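# Sand the dark guide coat off the board

## Task

Use the sander to take the thin dark guide coat off every part of the board; a handful of tiny specks left behind is acceptable. Cutting through into the primer underneath counts as failure. When finished, lift the sander away so it no longer touches the board.

## Robot and tools

ROBOT. One six-joint arm carries a powered disc sander. The pad is 127 mm in diameter and faces along the tool point's +z axis. The tool point (end_effector_position) is the centre of the pad's face, on the tool's axis. A flat block juts about 9 cm out from the last joint's axis toward the sander's -y side and rotates with the sander, so keep it clear of the board and table. Joint ranges (rad), base to gripper: shoulder pan -3.142 to 3.142, shoulder lift -6.283 to 6.283, elbow 0.000 to 3.142, wrists 1-3 each -6.283 to 6.283. The elbow cannot quite straighten fully.

FRAMES. Results report poses in the scene frame. Its origin is on the table top beneath the arm base, +z is up, and +y is to the left when facing along +x. The base may sit tilted to the table. The reported tool position can be slightly wrong, more so far from the base. Motion commands, however, are offsets in the tool point's own axes (tool +z points out of the pad).

execute_actions(actions). actions is a list of actions run one after another; an empty list just returns state and images. Each action is a table of up to 15 rows. Each row is one 1/30 s control step; a table with fewer rows repeats its last row until 15 steps (0.5 s) have passed. A row holds 7 numbers, each in [-1, 1]: dx, dy, dz, rx, ry, rz, run. The first six are a target offset from the tool pose measured when that action began (for a call's first action: the last pose a result showed), in tool axes. Every row is relative to that same starting pose, not to the row before it. 1.0 equals 0.6 m of travel or 180 degrees; rx, ry, rz form a single rotation vector. run above 0.01 turns the sander on; anything else turns it off.

Optional stiffness: a row may carry 6 extra numbers (13 total), each 0 to 1, scaling each joint's position gain in the order of the Joint positions line. They persist until changed. The controller is custom, so behaviour may differ from the stock arm; very small moves may not start, and zero scales can relieve a press.

Clipping: each step the commanded pose is limited to within 100 mm and 16 degrees of the measured pose; position wins over orientation if both cannot be met. After an action the arm only reaches the last clipped pose, so long moves need further actions. Motion trails commands by about 0.17 s (more with reduced stiffness), and joint speed is limited.

move(target, speed, blocking). target is one row (7 or 13 numbers, same layout and scale as above), an offset in tool axes from the pose in the most recent result that shows one. The tool point follows a straight path toward it; rotation takes the shorter way. speed is the path's top speed in m/s, 0.002 to 0.5 (default 0.25); turning is capped at twice that in rad/s. Paths last 0.5 to 10 s; longer ones stop early. The path ignores obstacles, the tool may lag, wander or exceed speed (especially with the arm nearly straight). The run value is applied at the start. With blocking=false you get a result after 0.5 s while motion continues; until a result shows it ended, other moves and action rows are refused, so use wait or stop. The move: line gives the outcome (done, off_target, moving, held, fault), limits that acted (paced = pose was clipped; held = a check blocked steps, after which speed may jump) and the distance to target.

wait(seconds): 0 to 10; the arm keeps its last command and a running move continues. stop(): brakes the current move; faster moves need more room. The sander is not stopped by it. zoom_image(camera, region): region [x0, y0, x1, y1] in pixels of that camera's latest image, at most 504 x 504. Cameras, all 504x504: cam_head_left, cam_head_right, cam_high, cam_low, cam_wrist. finished_scene(scene): ends the current scene (give its number) permanently and reports success.

RESULTS. The state line gives end_effector_position (m), end_effector_quat_wxyz and velocities. force_n and torque_nm are wrist readings at the tool point in tool axes (n/a before the first action); pressing shows negative force z, torque x/y show which pad edge carries the load. Each axis is noisy with a fixed offset (force usually within 4 N). Hand target is the pose the controller is currently driving toward. "pose unreachable" means the clearance check (which treats any base mount as arm) altered or blocked the command. Joint torques are total drive outputs, nonzero even in free air, with offsets, scaling and noise.

SANDING. The sander keeps its last run value across actions and while you write replies; it cuts wherever the pad is pressed, faster with more pressure and longer dwell. After switching off it spins down for a second or two and still cuts. End actions with run 0 when not deliberately sanding, and lift off before stopping. There is no force control and the foam compresses well under a millimetre, so height must be controlled precisely: keep the pad flat (a tilted pad cuts only its edge), use light pressure, keep moving, overlap passes and avoid lingering, or the primer will be cut through. Check progress with the cameras and zoom. Finish by raising the sander off the board.

FAULTS AND LIMITS. Load limits (N m): shoulder pan 132, shoulder lift 132, elbow 132, wrists 24.6 each. Reaching a joint limit or any external force of 150 N stops the arm for 10 s, skips the rest of the call, lets the arm yield, and switches the sander off. The arm is stiff: driving even slightly beyond contact can trigger a fault, and faster approaches hit harder. Sustained loads heat motors: MOTOR HOT appears at 70 °C; at 85 °C brakes engage until cooled (OVER-TEMPERATURE FAULT). Avoid slams, hard pushes, drops and anything falling.

Each tool is called after "Request:" as name(argument=value, ...), one argument or row to a line, values as JSON.

## Session

I'll start by looking at the scene's current state.

Request:
execute_actions(
  actions=[],
)

Scene clock: 0.00 s.
end_effector_position=(+0.5649, +0.0885, +0.3820) force_n=(+0.6, +2.0, -1.6) torque_nm=(+0.25, -0.23, -0.16) end_effector_quat_wxyz=(-0.213, +0.609, +0.731, -0.223) end_effector_velocity=(+0.000, +0.000, +0.000) end_effector_angular_velocity=(+0.000, -0.001, +0.001)
Joint positions: [-0.339 -1.815  1.649 -1.405 -1.572 -1.912]
Joint velocities: [ 0. -0.  0. -0. -0. -0.]
Joint torques (N m, as the arm reports them, + toward a larger angle): no reading
Hand target: +0.565, +0.088, +0.382; -0.213, +0.609, +0.731, -0.223
Joint stiffness scale: [1. 1. 1. 1. 1. 1.]

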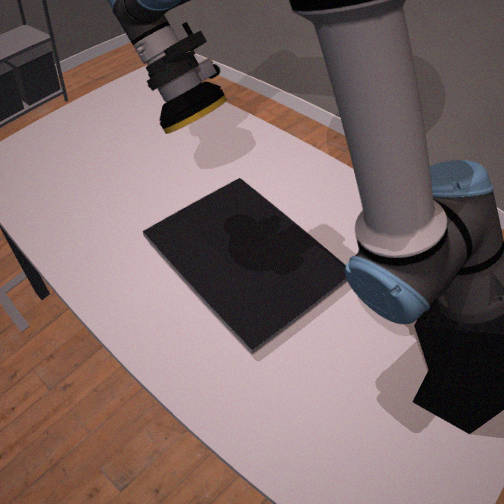

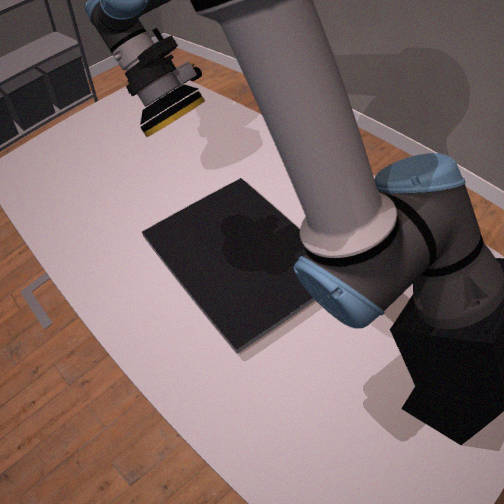

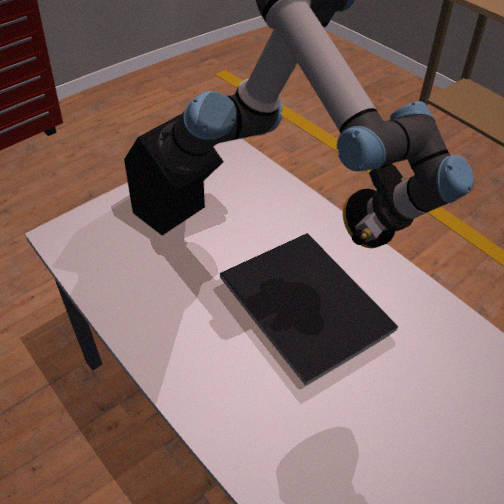

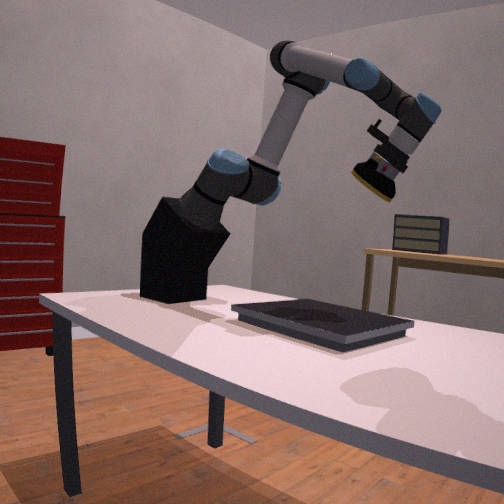

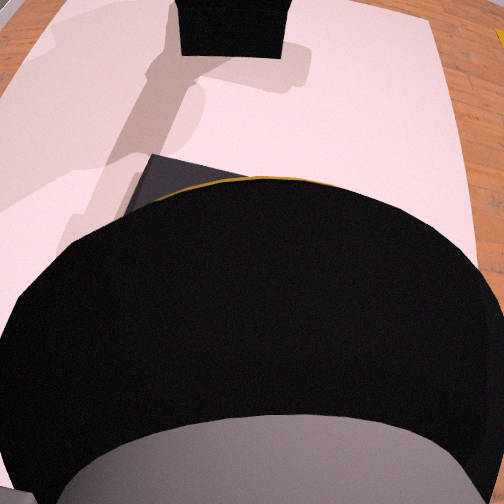

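Request:
zoom_image(
  camera="cam_high",
  region=[190, 200, 430, 410],
)

Request:
zoom_image(
  camera="cam_low",
  region=[200, 260, 440, 380],
)

Request:
zoom_image(
  camera="cam_head_left",
  region=[120, 150, 380, 370],
)

Region (190, 200, 430, 410) of cam_high's 504x504 image, scaled by 2.100, with more detail than that image has; it fills the top 441 rows of this view, and the rest is white.

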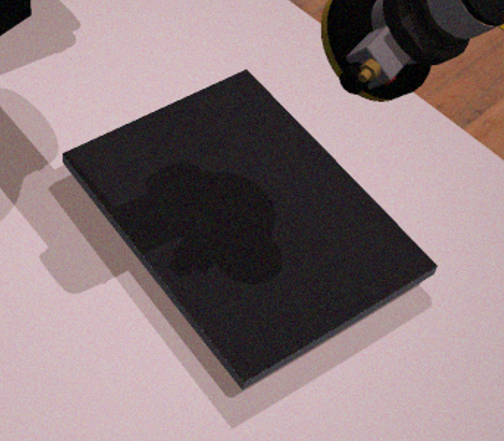

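Region (200, 260, 440, 380) of cam_low's 504x504 image, scaled by 2.100, with more detail than that image has.

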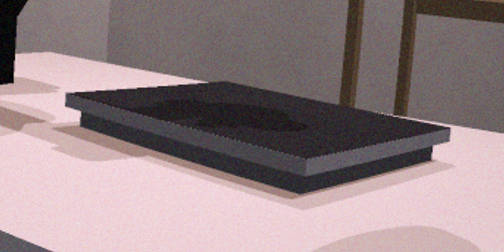

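Region (120, 150, 380, 370) of cam_head_left's 504x504 image, scaled by 1.938, with more detail than that image has; it fills the top 426 rows of this view, and the rest is white.

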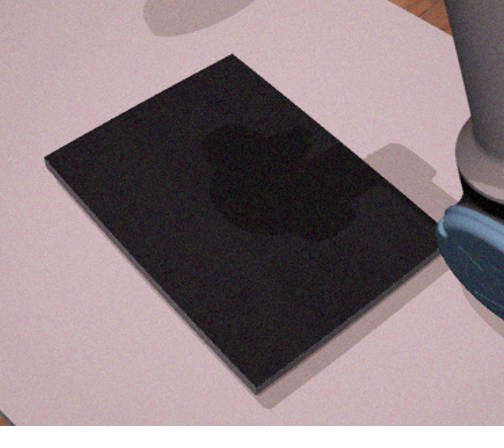

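Request:
move(
  target=[-0.1418, 0.1167, 0.3867, -0.1990, -0.0135, 0, 0],
  speed=0.2,
)

Scene clock: 6.53 s.
end_effector_position=(+0.5016, +0.0009, +0.1507) force_n=(+0.3, +4.1, -1.3) torque_nm=(+0.56, +0.11, +0.07) end_effector_quat_wxyz=(+0.002, +0.639, +0.769, +0.000) end_effector_velocity=(+0.001, +0.000, -0.000) end_effector_angular_velocity=(-0.000, -0.007, -0.001)
Joint positions: [-0.607 -1.664  2.43  -2.895 -1.266 -2.095]
Joint velocities: [ 0.     0.003  0.002 -0.011  0.002  0.003]
Joint torques (N m, as the arm reports them, + toward a larger angle): [  1.5  -25.29  -7.65  -3.48   0.31   0.5 ]
Hand target: +0.500, +0.001, +0.150; +0.001, +0.640, +0.768, -0.000
Off the commanded pose: 0.002 m, 0 deg.
Joint stiffness scale: [1. 1. 1. 1. 1. 1.]
move: done

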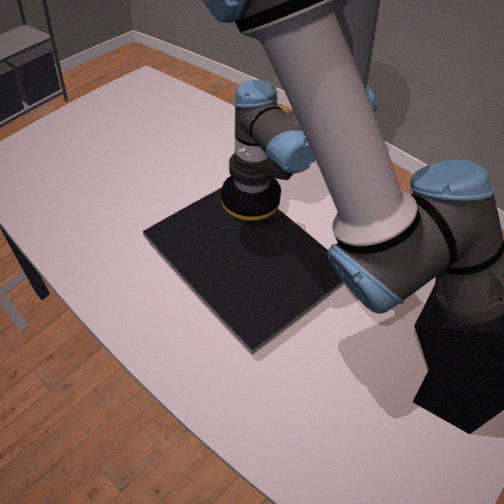

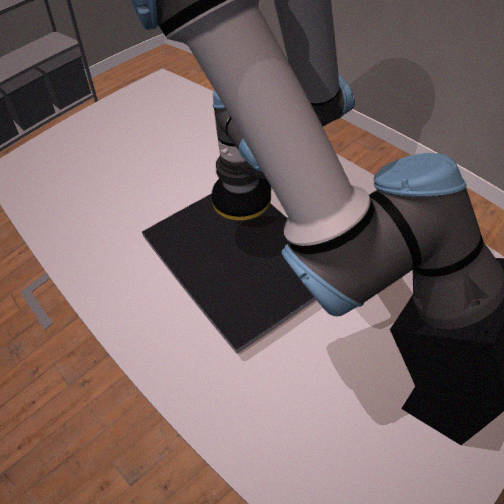

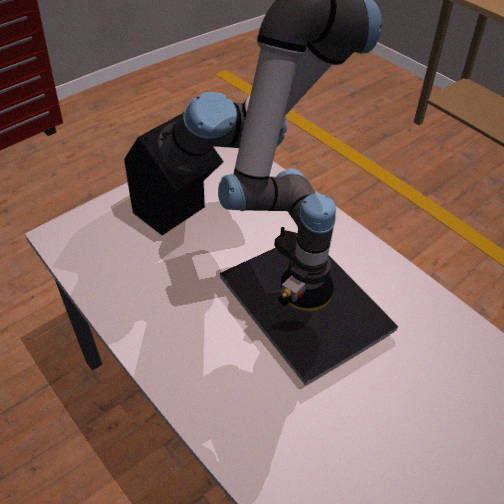

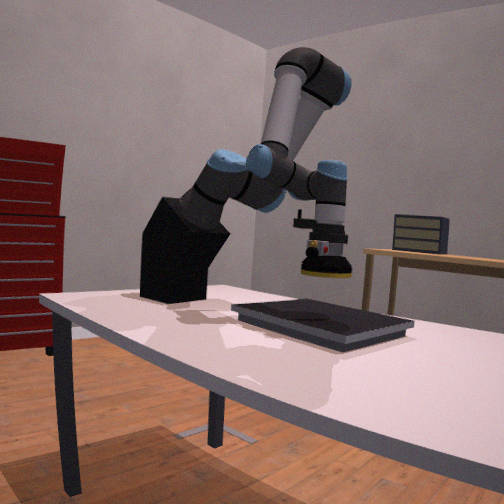

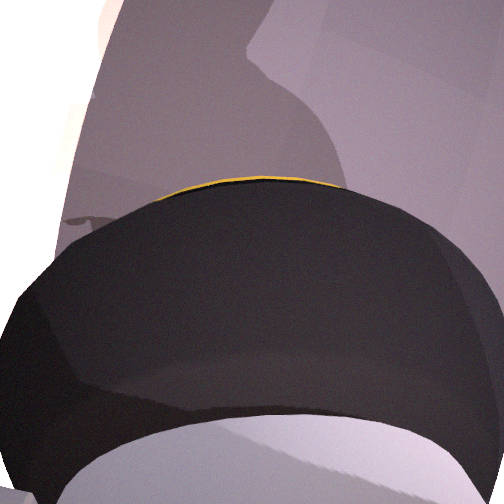

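Request:
move(
  target=[0.0897, -0.119, 0.0833, 0, 0, 0.0833, 0],
  speed=0.2,
)

Scene clock: 12.43 s.
end_effector_position=(+0.4239, +0.0397, +0.1011) force_n=(+1.4, +1.0, +0.8) torque_nm=(+0.00, -0.22, -0.16) end_effector_quat_wxyz=(+0.004, +0.734, +0.679, +0.001) end_effector_velocity=(+0.002, -0.000, +0.001) end_effector_angular_velocity=(-0.005, -0.009, -0.003)
Joint positions: [-0.519 -1.467  2.611 -3.298 -1.313 -1.755]
Joint velocities: [ 0.001  0.002  0.    -0.013 -0.003  0.006]
Joint torques (N m, as the arm reports them, + toward a larger angle): [  6.2  -25.71   0.98  -3.61  -0.89   0.46]
Hand target: +0.422, +0.041, +0.100; +0.002, +0.734, +0.679, +0.000
Off the commanded pose: 0.002 m, 0 deg.
Joint stiffness scale: [1. 1. 1. 1. 1. 1.]
move: done

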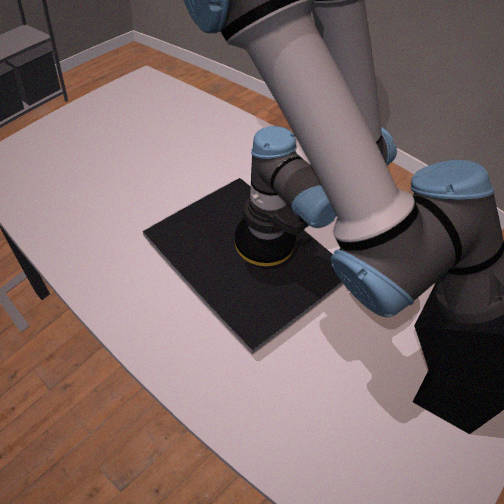

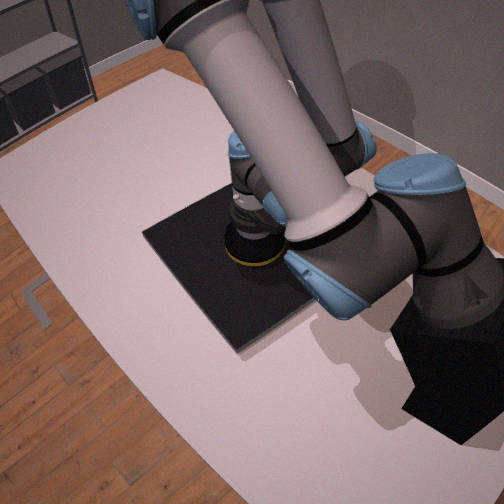

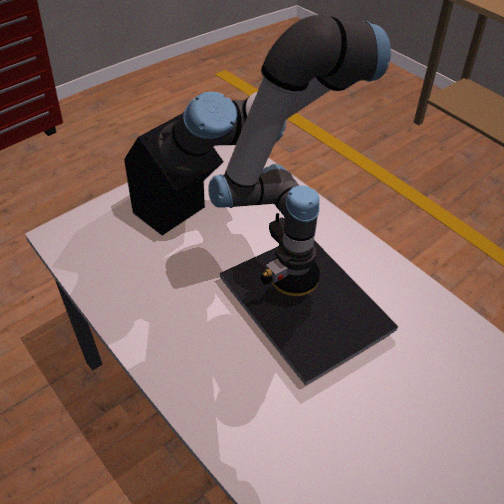

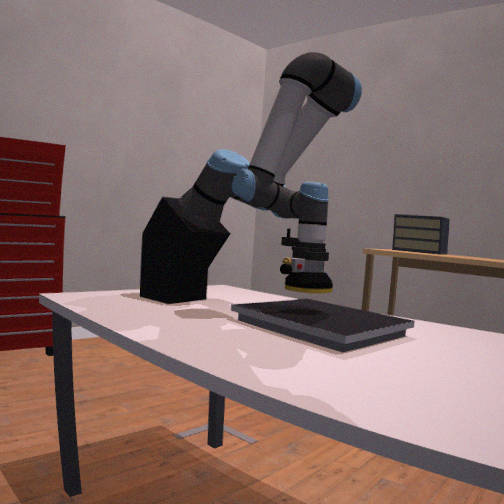

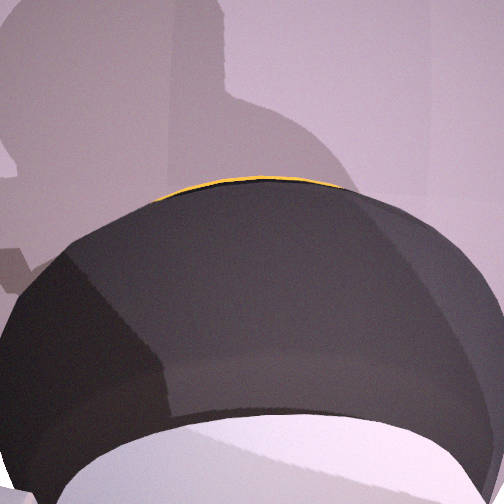

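Request:
zoom_image(
  camera="cam_wrist",
  region=[100, 0, 504, 240],
)

Request:
zoom_image(
  camera="cam_high",
  region=[190, 180, 430, 410],
)

Request:
zoom_image(
  camera="cam_head_left",
  region=[120, 150, 380, 370],
)

Region (100, 0, 504, 240) of cam_wrist's 504x504 image, scaled by 1.248, with more detail than that image has; it fills the top 299 rows of this view, and the rest is white.

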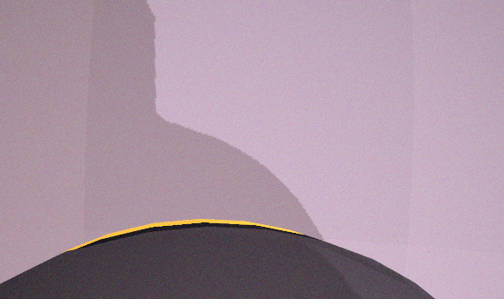

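Region (190, 180, 430, 410) of cam_high's 504x504 image, scaled by 2.100, with more detail than that image has; it fills the top 483 rows of this view, and the rest is white.

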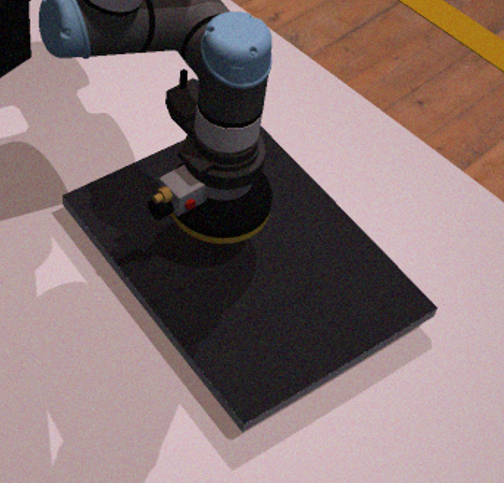

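Region (120, 150, 380, 370) of cam_head_left's 504x504 image, scaled by 1.938, with more detail than that image has; it fills the top 426 rows of this view, and the rest is white.

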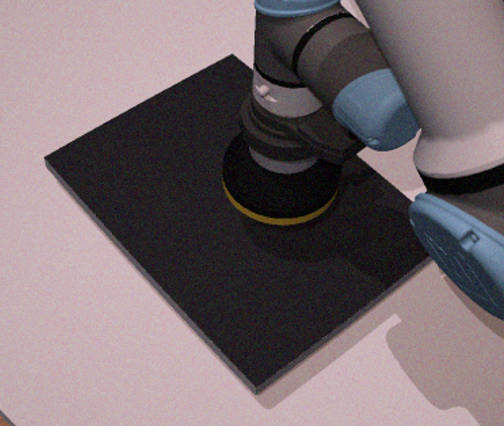

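Request:
move(
  target=[0, 0, 0.08, 0, 0, 0.005, 0],
  speed=0.1,
)

Scene clock: 14.53 s.
end_effector_position=(+0.4233, +0.0391, +0.0538) force_n=(+1.5, +7.0, -0.1) torque_nm=(+0.91, +0.14, +0.04) end_effector_quat_wxyz=(+0.003, +0.740, +0.673, +0.001) end_effector_velocity=(+0.001, -0.000, +0.000) end_effector_angular_velocity=(-0.003, -0.007, +0.000)
Joint positions: [-0.483 -1.257  2.555 -3.458 -1.333 -1.707]
Joint velocities: [ 0.001  0.002 -0.    -0.009 -0.002  0.003]
Joint torques (N m, as the arm reports them, + toward a larger angle): [  4.06 -29.42   0.61  -3.43  -0.61   0.38]
Hand target: +0.424, +0.040, +0.053; +0.004, +0.739, +0.673, +0.001
Off the commanded pose: 0.001 m, 0 deg.
Joint stiffness scale: [1. 1. 1. 1. 1. 1.]
move: done

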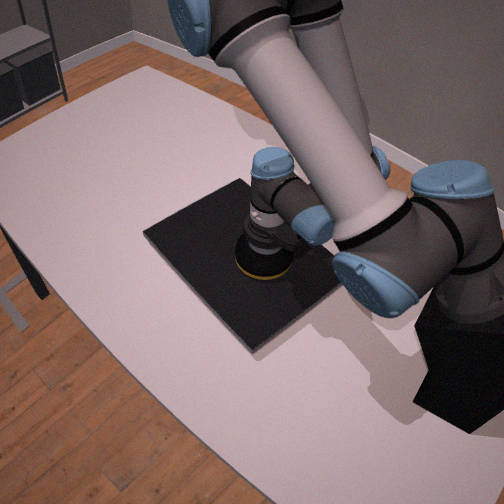

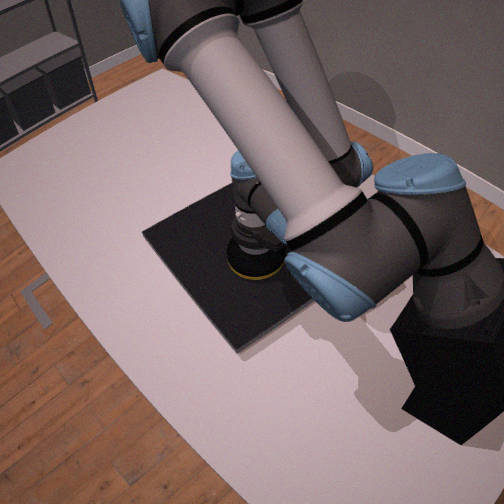

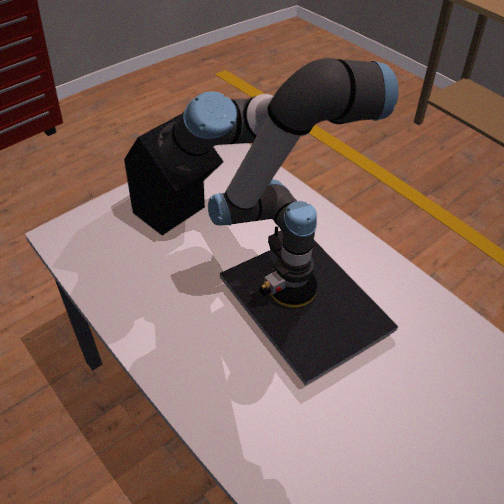

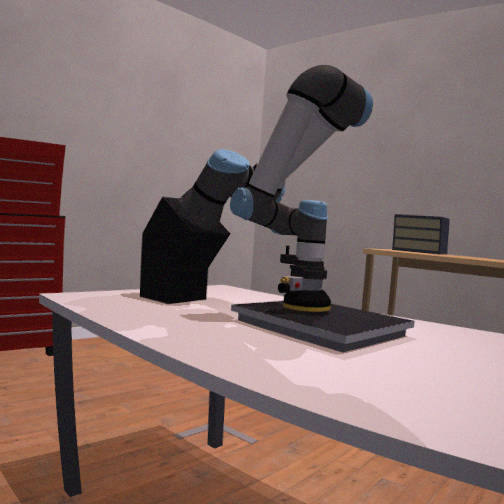

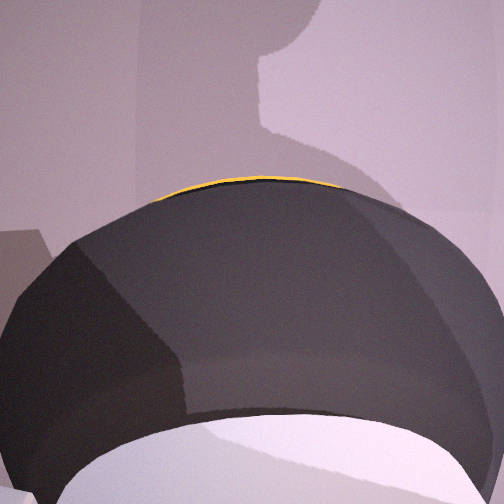

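Request:
zoom_image(
  camera="cam_low",
  region=[220, 260, 420, 360],
)

Request:
zoom_image(
  camera="cam_high",
  region=[190, 180, 430, 410],
)

Request:
zoom_image(
  camera="cam_head_left",
  region=[120, 150, 380, 370],
)

Region (220, 260, 420, 360) of cam_low's 504x504 image, scaled by 2.520, with more detail than that image has.

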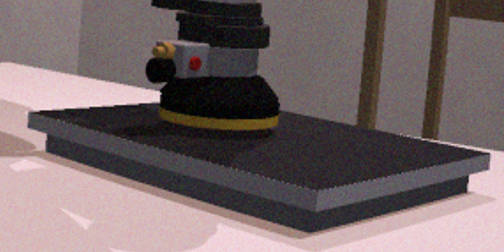

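Region (190, 180, 430, 410) of cam_high's 504x504 image, scaled by 2.100, with more detail than that image has; it fills the top 483 rows of this view, and the rest is white.

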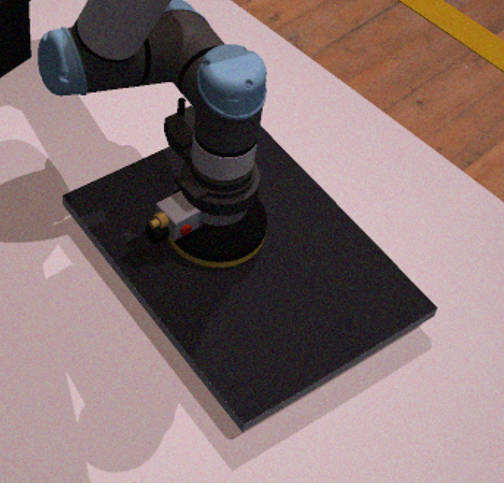

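Region (120, 150, 380, 370) of cam_head_left's 504x504 image, scaled by 1.938, with more detail than that image has; it fills the top 426 rows of this view, and the rest is white.

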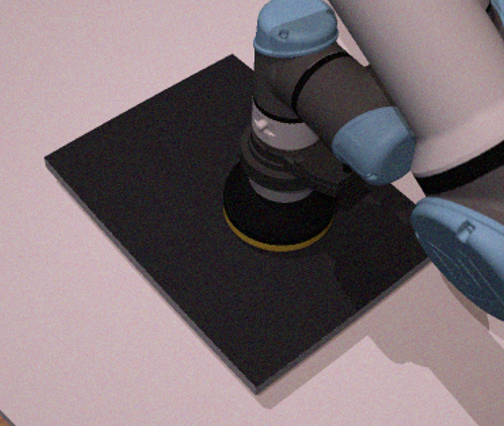

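Request:
execute_actions(
  actions=[
    [[0,0,0,0,0,0,0,0.3,0.3,0.3,0.3,0.3,0.3]],
  ],
)

Scene clock: 18.33 s.
end_effector_position=(+0.4234, +0.0390, +0.0538) force_n=(-1.0, +1.7, -0.5) torque_nm=(+0.01, +0.23, -0.10) end_effector_quat_wxyz=(+0.003, +0.740, +0.673, +0.001) end_effector_velocity=(-0.000, -0.000, -0.000) end_effector_angular_velocity=(-0.001, +0.001, +0.000)
Joint positions: [-0.483 -1.257  2.555 -3.459 -1.334 -1.707]
Joint velocities: [-0.     0.    -0.     0.    -0.001 -0.001]
Joint torques (N m, as the arm reports them, + toward a larger angle): [  3.51 -31.71   2.27  -3.11  -0.23   0.13]
Hand target: +0.423, +0.039, +0.054; +0.003, +0.740, +0.673, +0.001
Off the commanded pose: 0.000 m, 0 deg.
Joint stiffness scale: [0.3 0.3 0.3 0.3 0.3 0.3]

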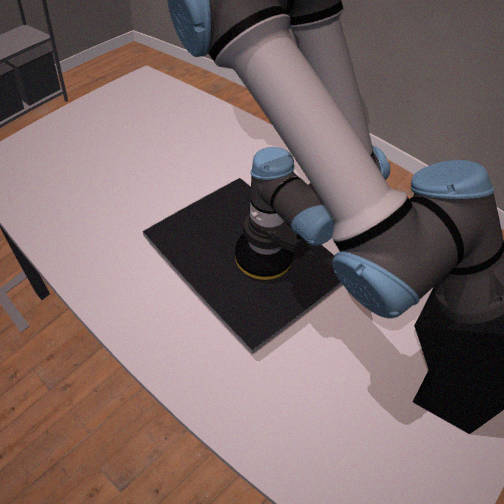

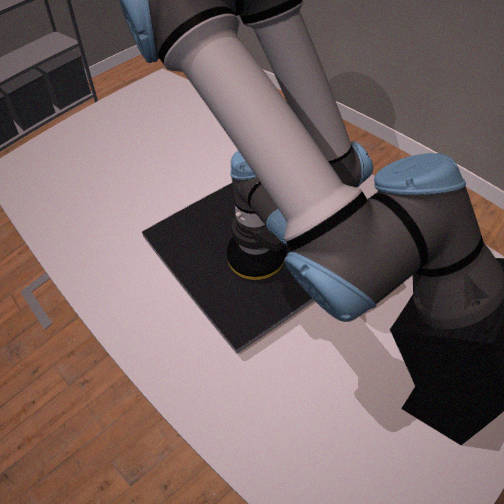

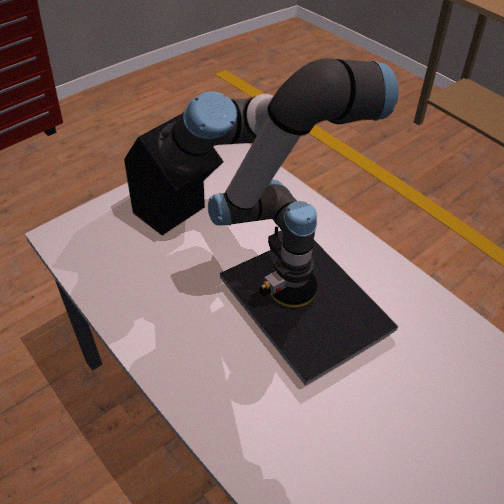

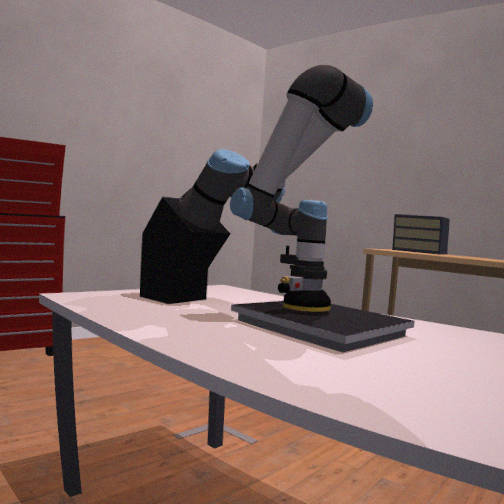

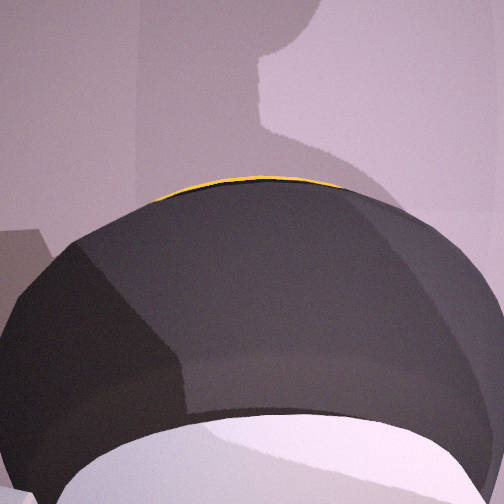

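Request:
execute_actions(
  actions=[
    [[0,0,0.005,0,0,0,0]],
    [[0,0,0.005,0,0,0,0]],
    [[0,0,0.005,0,0,0,0]],
    [[0,0,0.005,0,0,0,0]],
  ],
)

Scene clock: 20.67 s.
end_effector_position=(+0.4219, +0.0385, +0.0504) force_n=(+0.1, +3.2, -3.2) torque_nm=(+0.47, +0.11, -0.02) end_effector_quat_wxyz=(+0.004, +0.740, +0.673, +0.002) end_effector_velocity=(-0.000, +0.000, -0.000) end_effector_angular_velocity=(+0.000, -0.000, -0.001)
Joint positions: [-0.483 -1.239  2.555 -3.48  -1.334 -1.707]
Joint velocities: [ 0.     0.001  0.    -0.002  0.     0.001]
Joint torques (N m, as the arm reports them, + toward a larger angle): [  2.83 -29.23   2.35  -3.45  -0.48   0.5 ]
Hand target: +0.422, +0.039, +0.048; +0.004, +0.740, +0.673, +0.002
Off the commanded pose: 0.002 m, 0 deg.
Joint stiffness scale: [0.3 0.3 0.3 0.3 0.3 0.3]

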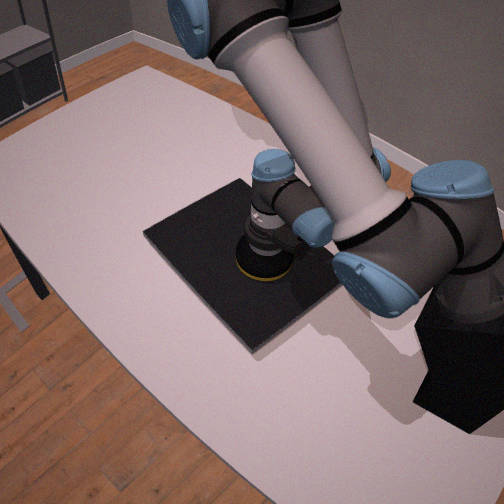

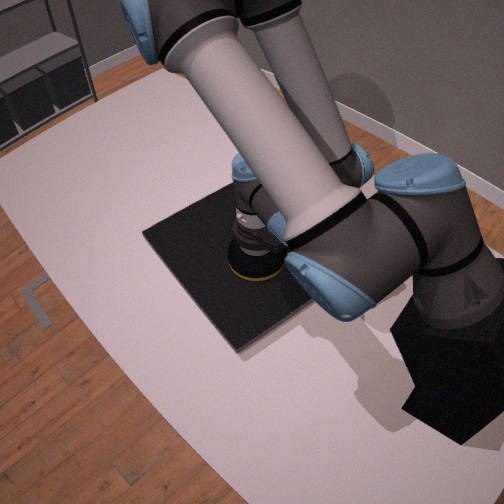

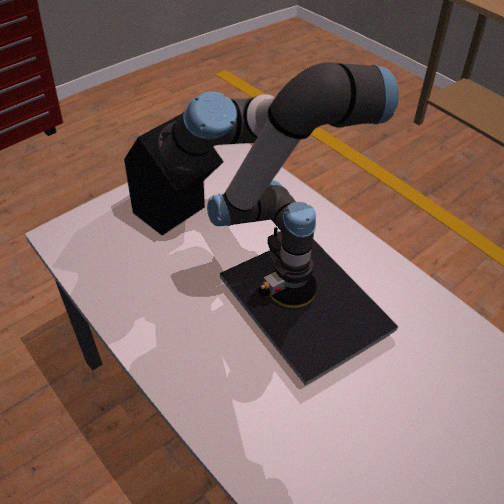

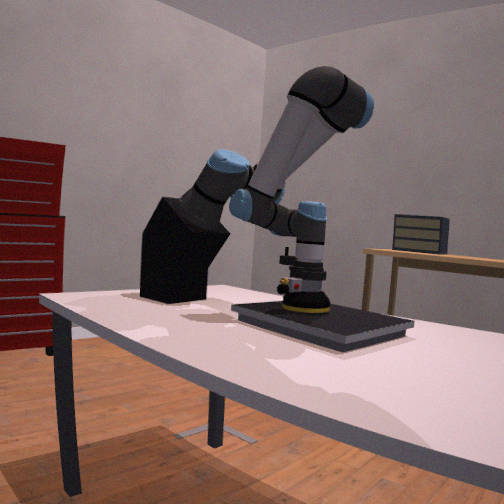

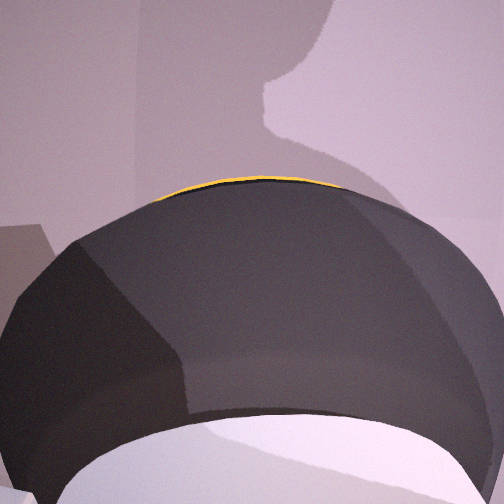

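Request:
execute_actions(
  actions=[
    [[0,0,0.01,0,0,0,0]],
    [[0,0,0.01,0,0,0,0]],
  ],
)

Scene clock: 22.83 s.
end_effector_position=(+0.4163, +0.0380, +0.0432) force_n=(-2.5, -4.5, -9.1) torque_nm=(-0.34, +0.62, +0.06) end_effector_quat_wxyz=(+0.001, +0.741, +0.671, -0.000) end_effector_velocity=(+0.000, +0.000, -0.000) end_effector_angular_velocity=(+0.000, +0.000, -0.002)
Joint positions: [-0.483 -1.207  2.555 -3.504 -1.334 -1.704]
Joint velocities: [ 0.     0.    -0.     0.001  0.     0.002]
Joint torques (N m, as the arm reports them, + toward a larger angle): [  3.79 -29.48   1.33  -3.65  -0.53   0.36]
Hand target: +0.419, +0.038, +0.040; +0.002, +0.741, +0.672, +0.000
Off the commanded pose: 0.004 m, 0 deg.
Joint stiffness scale: [0.3 0.3 0.3 0.3 0.3 0.3]

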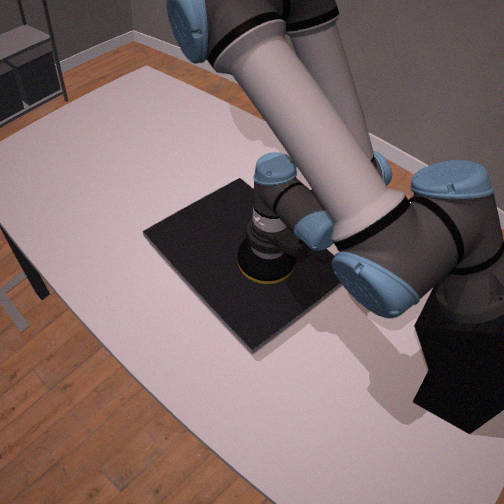

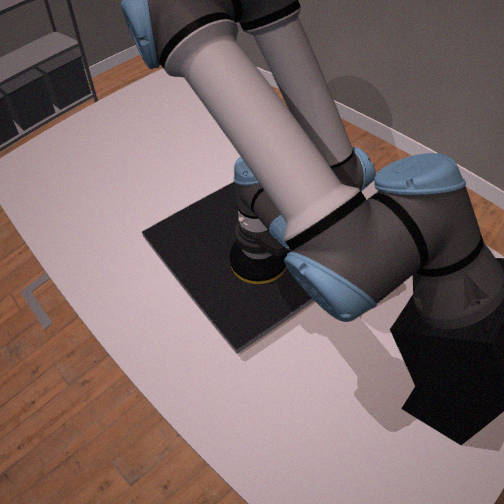

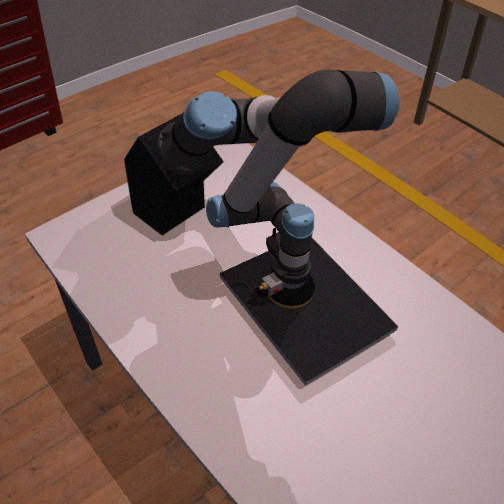

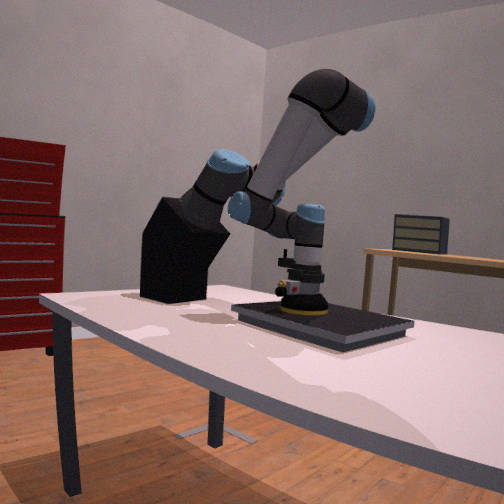

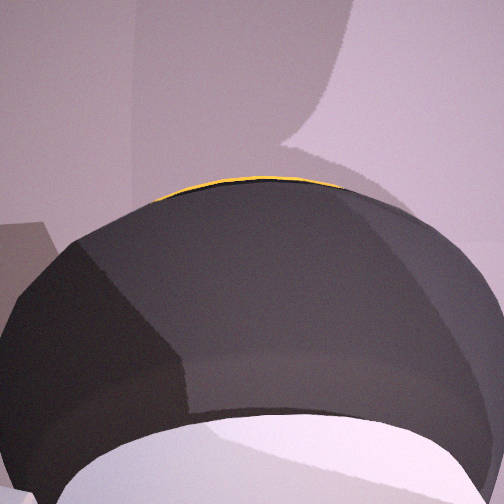

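Request:
execute_actions(
  actions=[],
)

Scene clock: 23.30 s.
end_effector_position=(+0.4163, +0.0380, +0.0432) force_n=(+3.0, -3.4, -6.2) torque_nm=(+0.19, -0.04, -0.17) end_effector_quat_wxyz=(+0.001, +0.741, +0.671, -0.000) end_effector_velocity=(-0.000, +0.000, -0.000) end_effector_angular_velocity=(+0.000, +0.001, -0.001)
Joint positions: [-0.483 -1.207  2.555 -3.504 -1.334 -1.703]
Joint velocities: [-0.     0.     0.     0.001  0.     0.   ]
Joint torques (N m, as the arm reports them, + toward a larger angle): [  3.79 -29.07   1.45  -3.67  -0.63   0.46]
Hand target: +0.419, +0.038, +0.040; +0.002, +0.741, +0.672, +0.000
Off the commanded pose: 0.004 m, 0 deg.
Joint stiffness scale: [0.3 0.3 0.3 0.3 0.3 0.3]

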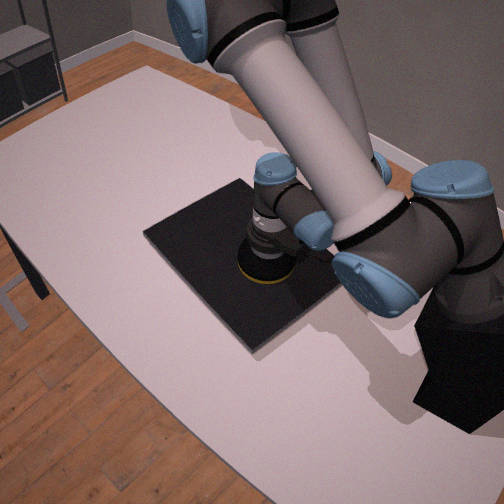

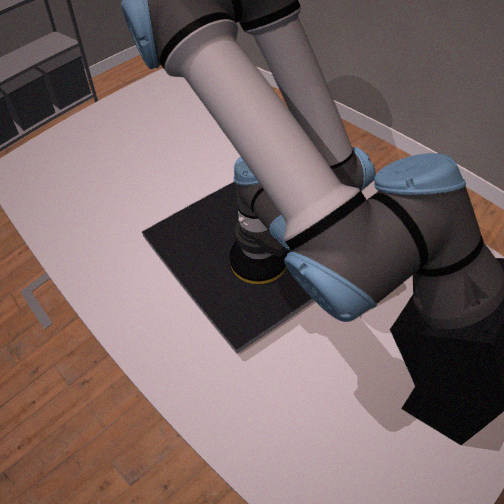

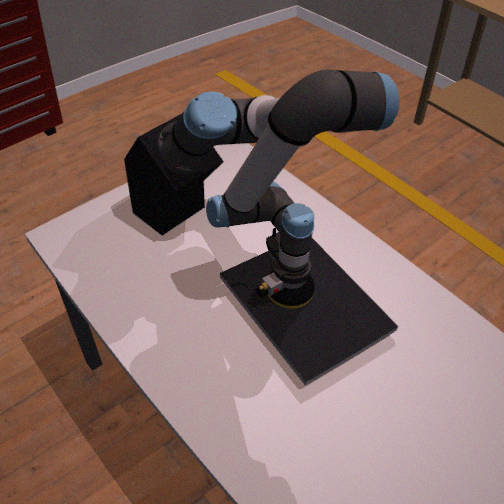

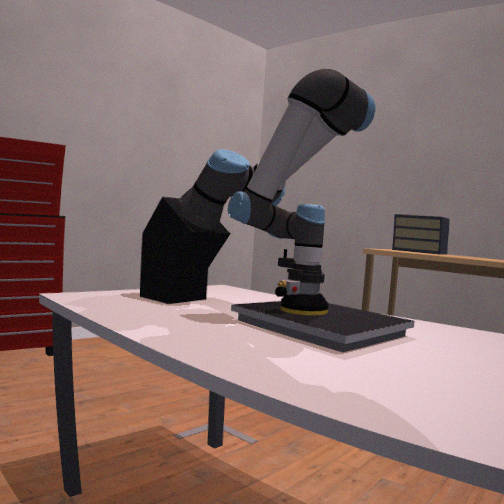

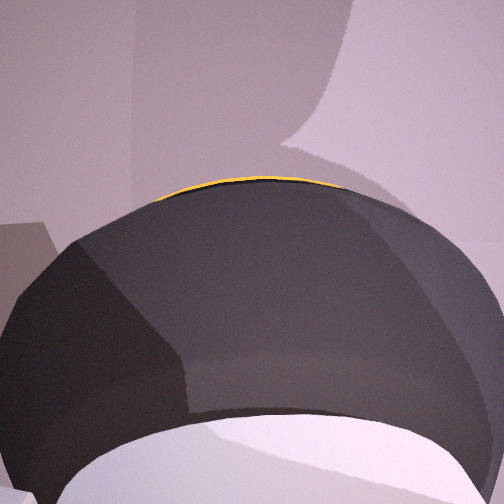

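Request:
execute_actions(
  actions=[
    [[0,0,0.012,0,0,0,0,0.3,0.3,0.3,0.05,0.05,0.3]],
    [[0,0,0.012,0,0,0,0]],
  ],
)

Scene clock: 26.23 s.
end_effector_position=(+0.4165, +0.0381, +0.0429) force_n=(+0.0, -9.3, -27.4) torque_nm=(+0.43, +0.34, -0.16) end_effector_quat_wxyz=(+0.006, +0.742, +0.671, +0.003) end_effector_velocity=(+0.000, +0.000, +0.000) end_effector_angular_velocity=(+0.000, -0.007, +0.002)
Joint positions: [-0.483 -1.198  2.558 -3.527 -1.334 -1.699]
Joint velocities: [-0.     0.004  0.002 -0.012  0.002 -0.   ]
Joint torques (N m, as the arm reports them, + toward a larger angle): [  4.4  -24.52   0.41  -3.17  -0.19   0.42]
Hand target: +0.416, +0.038, +0.036; +0.004, +0.742, +0.671, +0.001
Off the commanded pose: 0.007 m, 0 deg.
Joint stiffness scale: [0.3  0.3  0.3  0.05 0.05 0.3 ]

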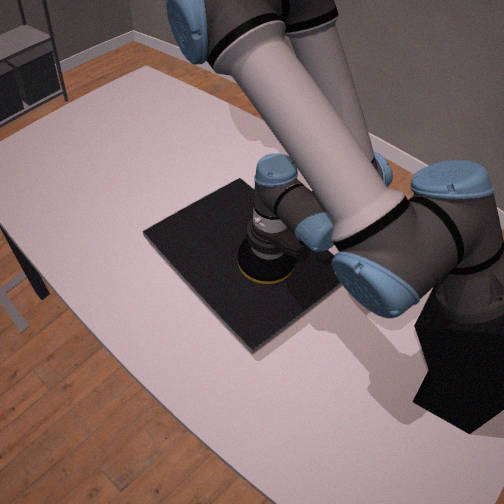

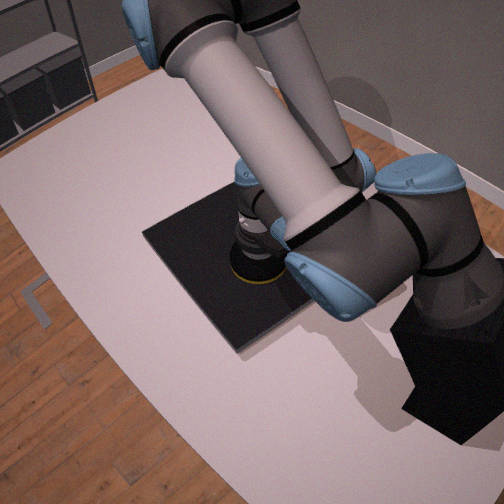

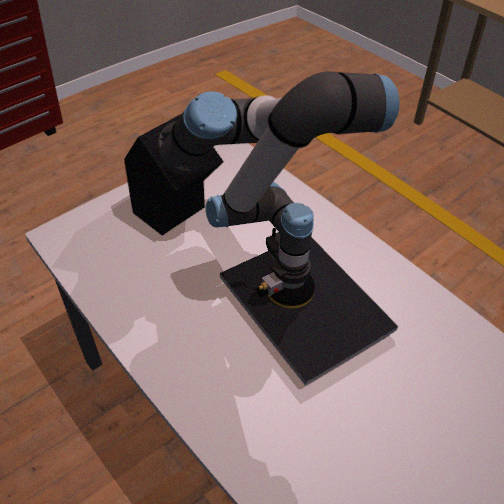

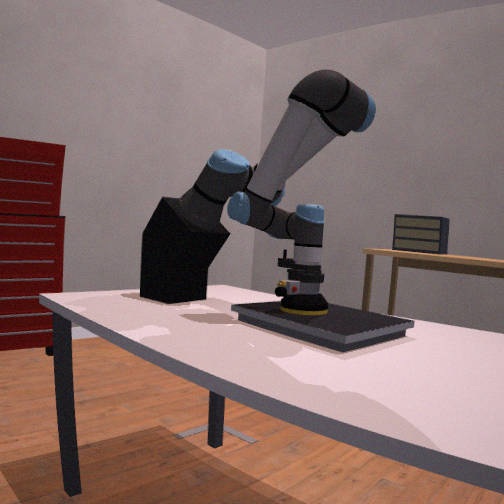

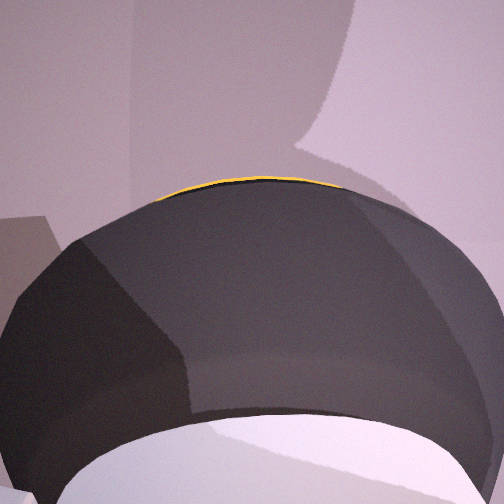

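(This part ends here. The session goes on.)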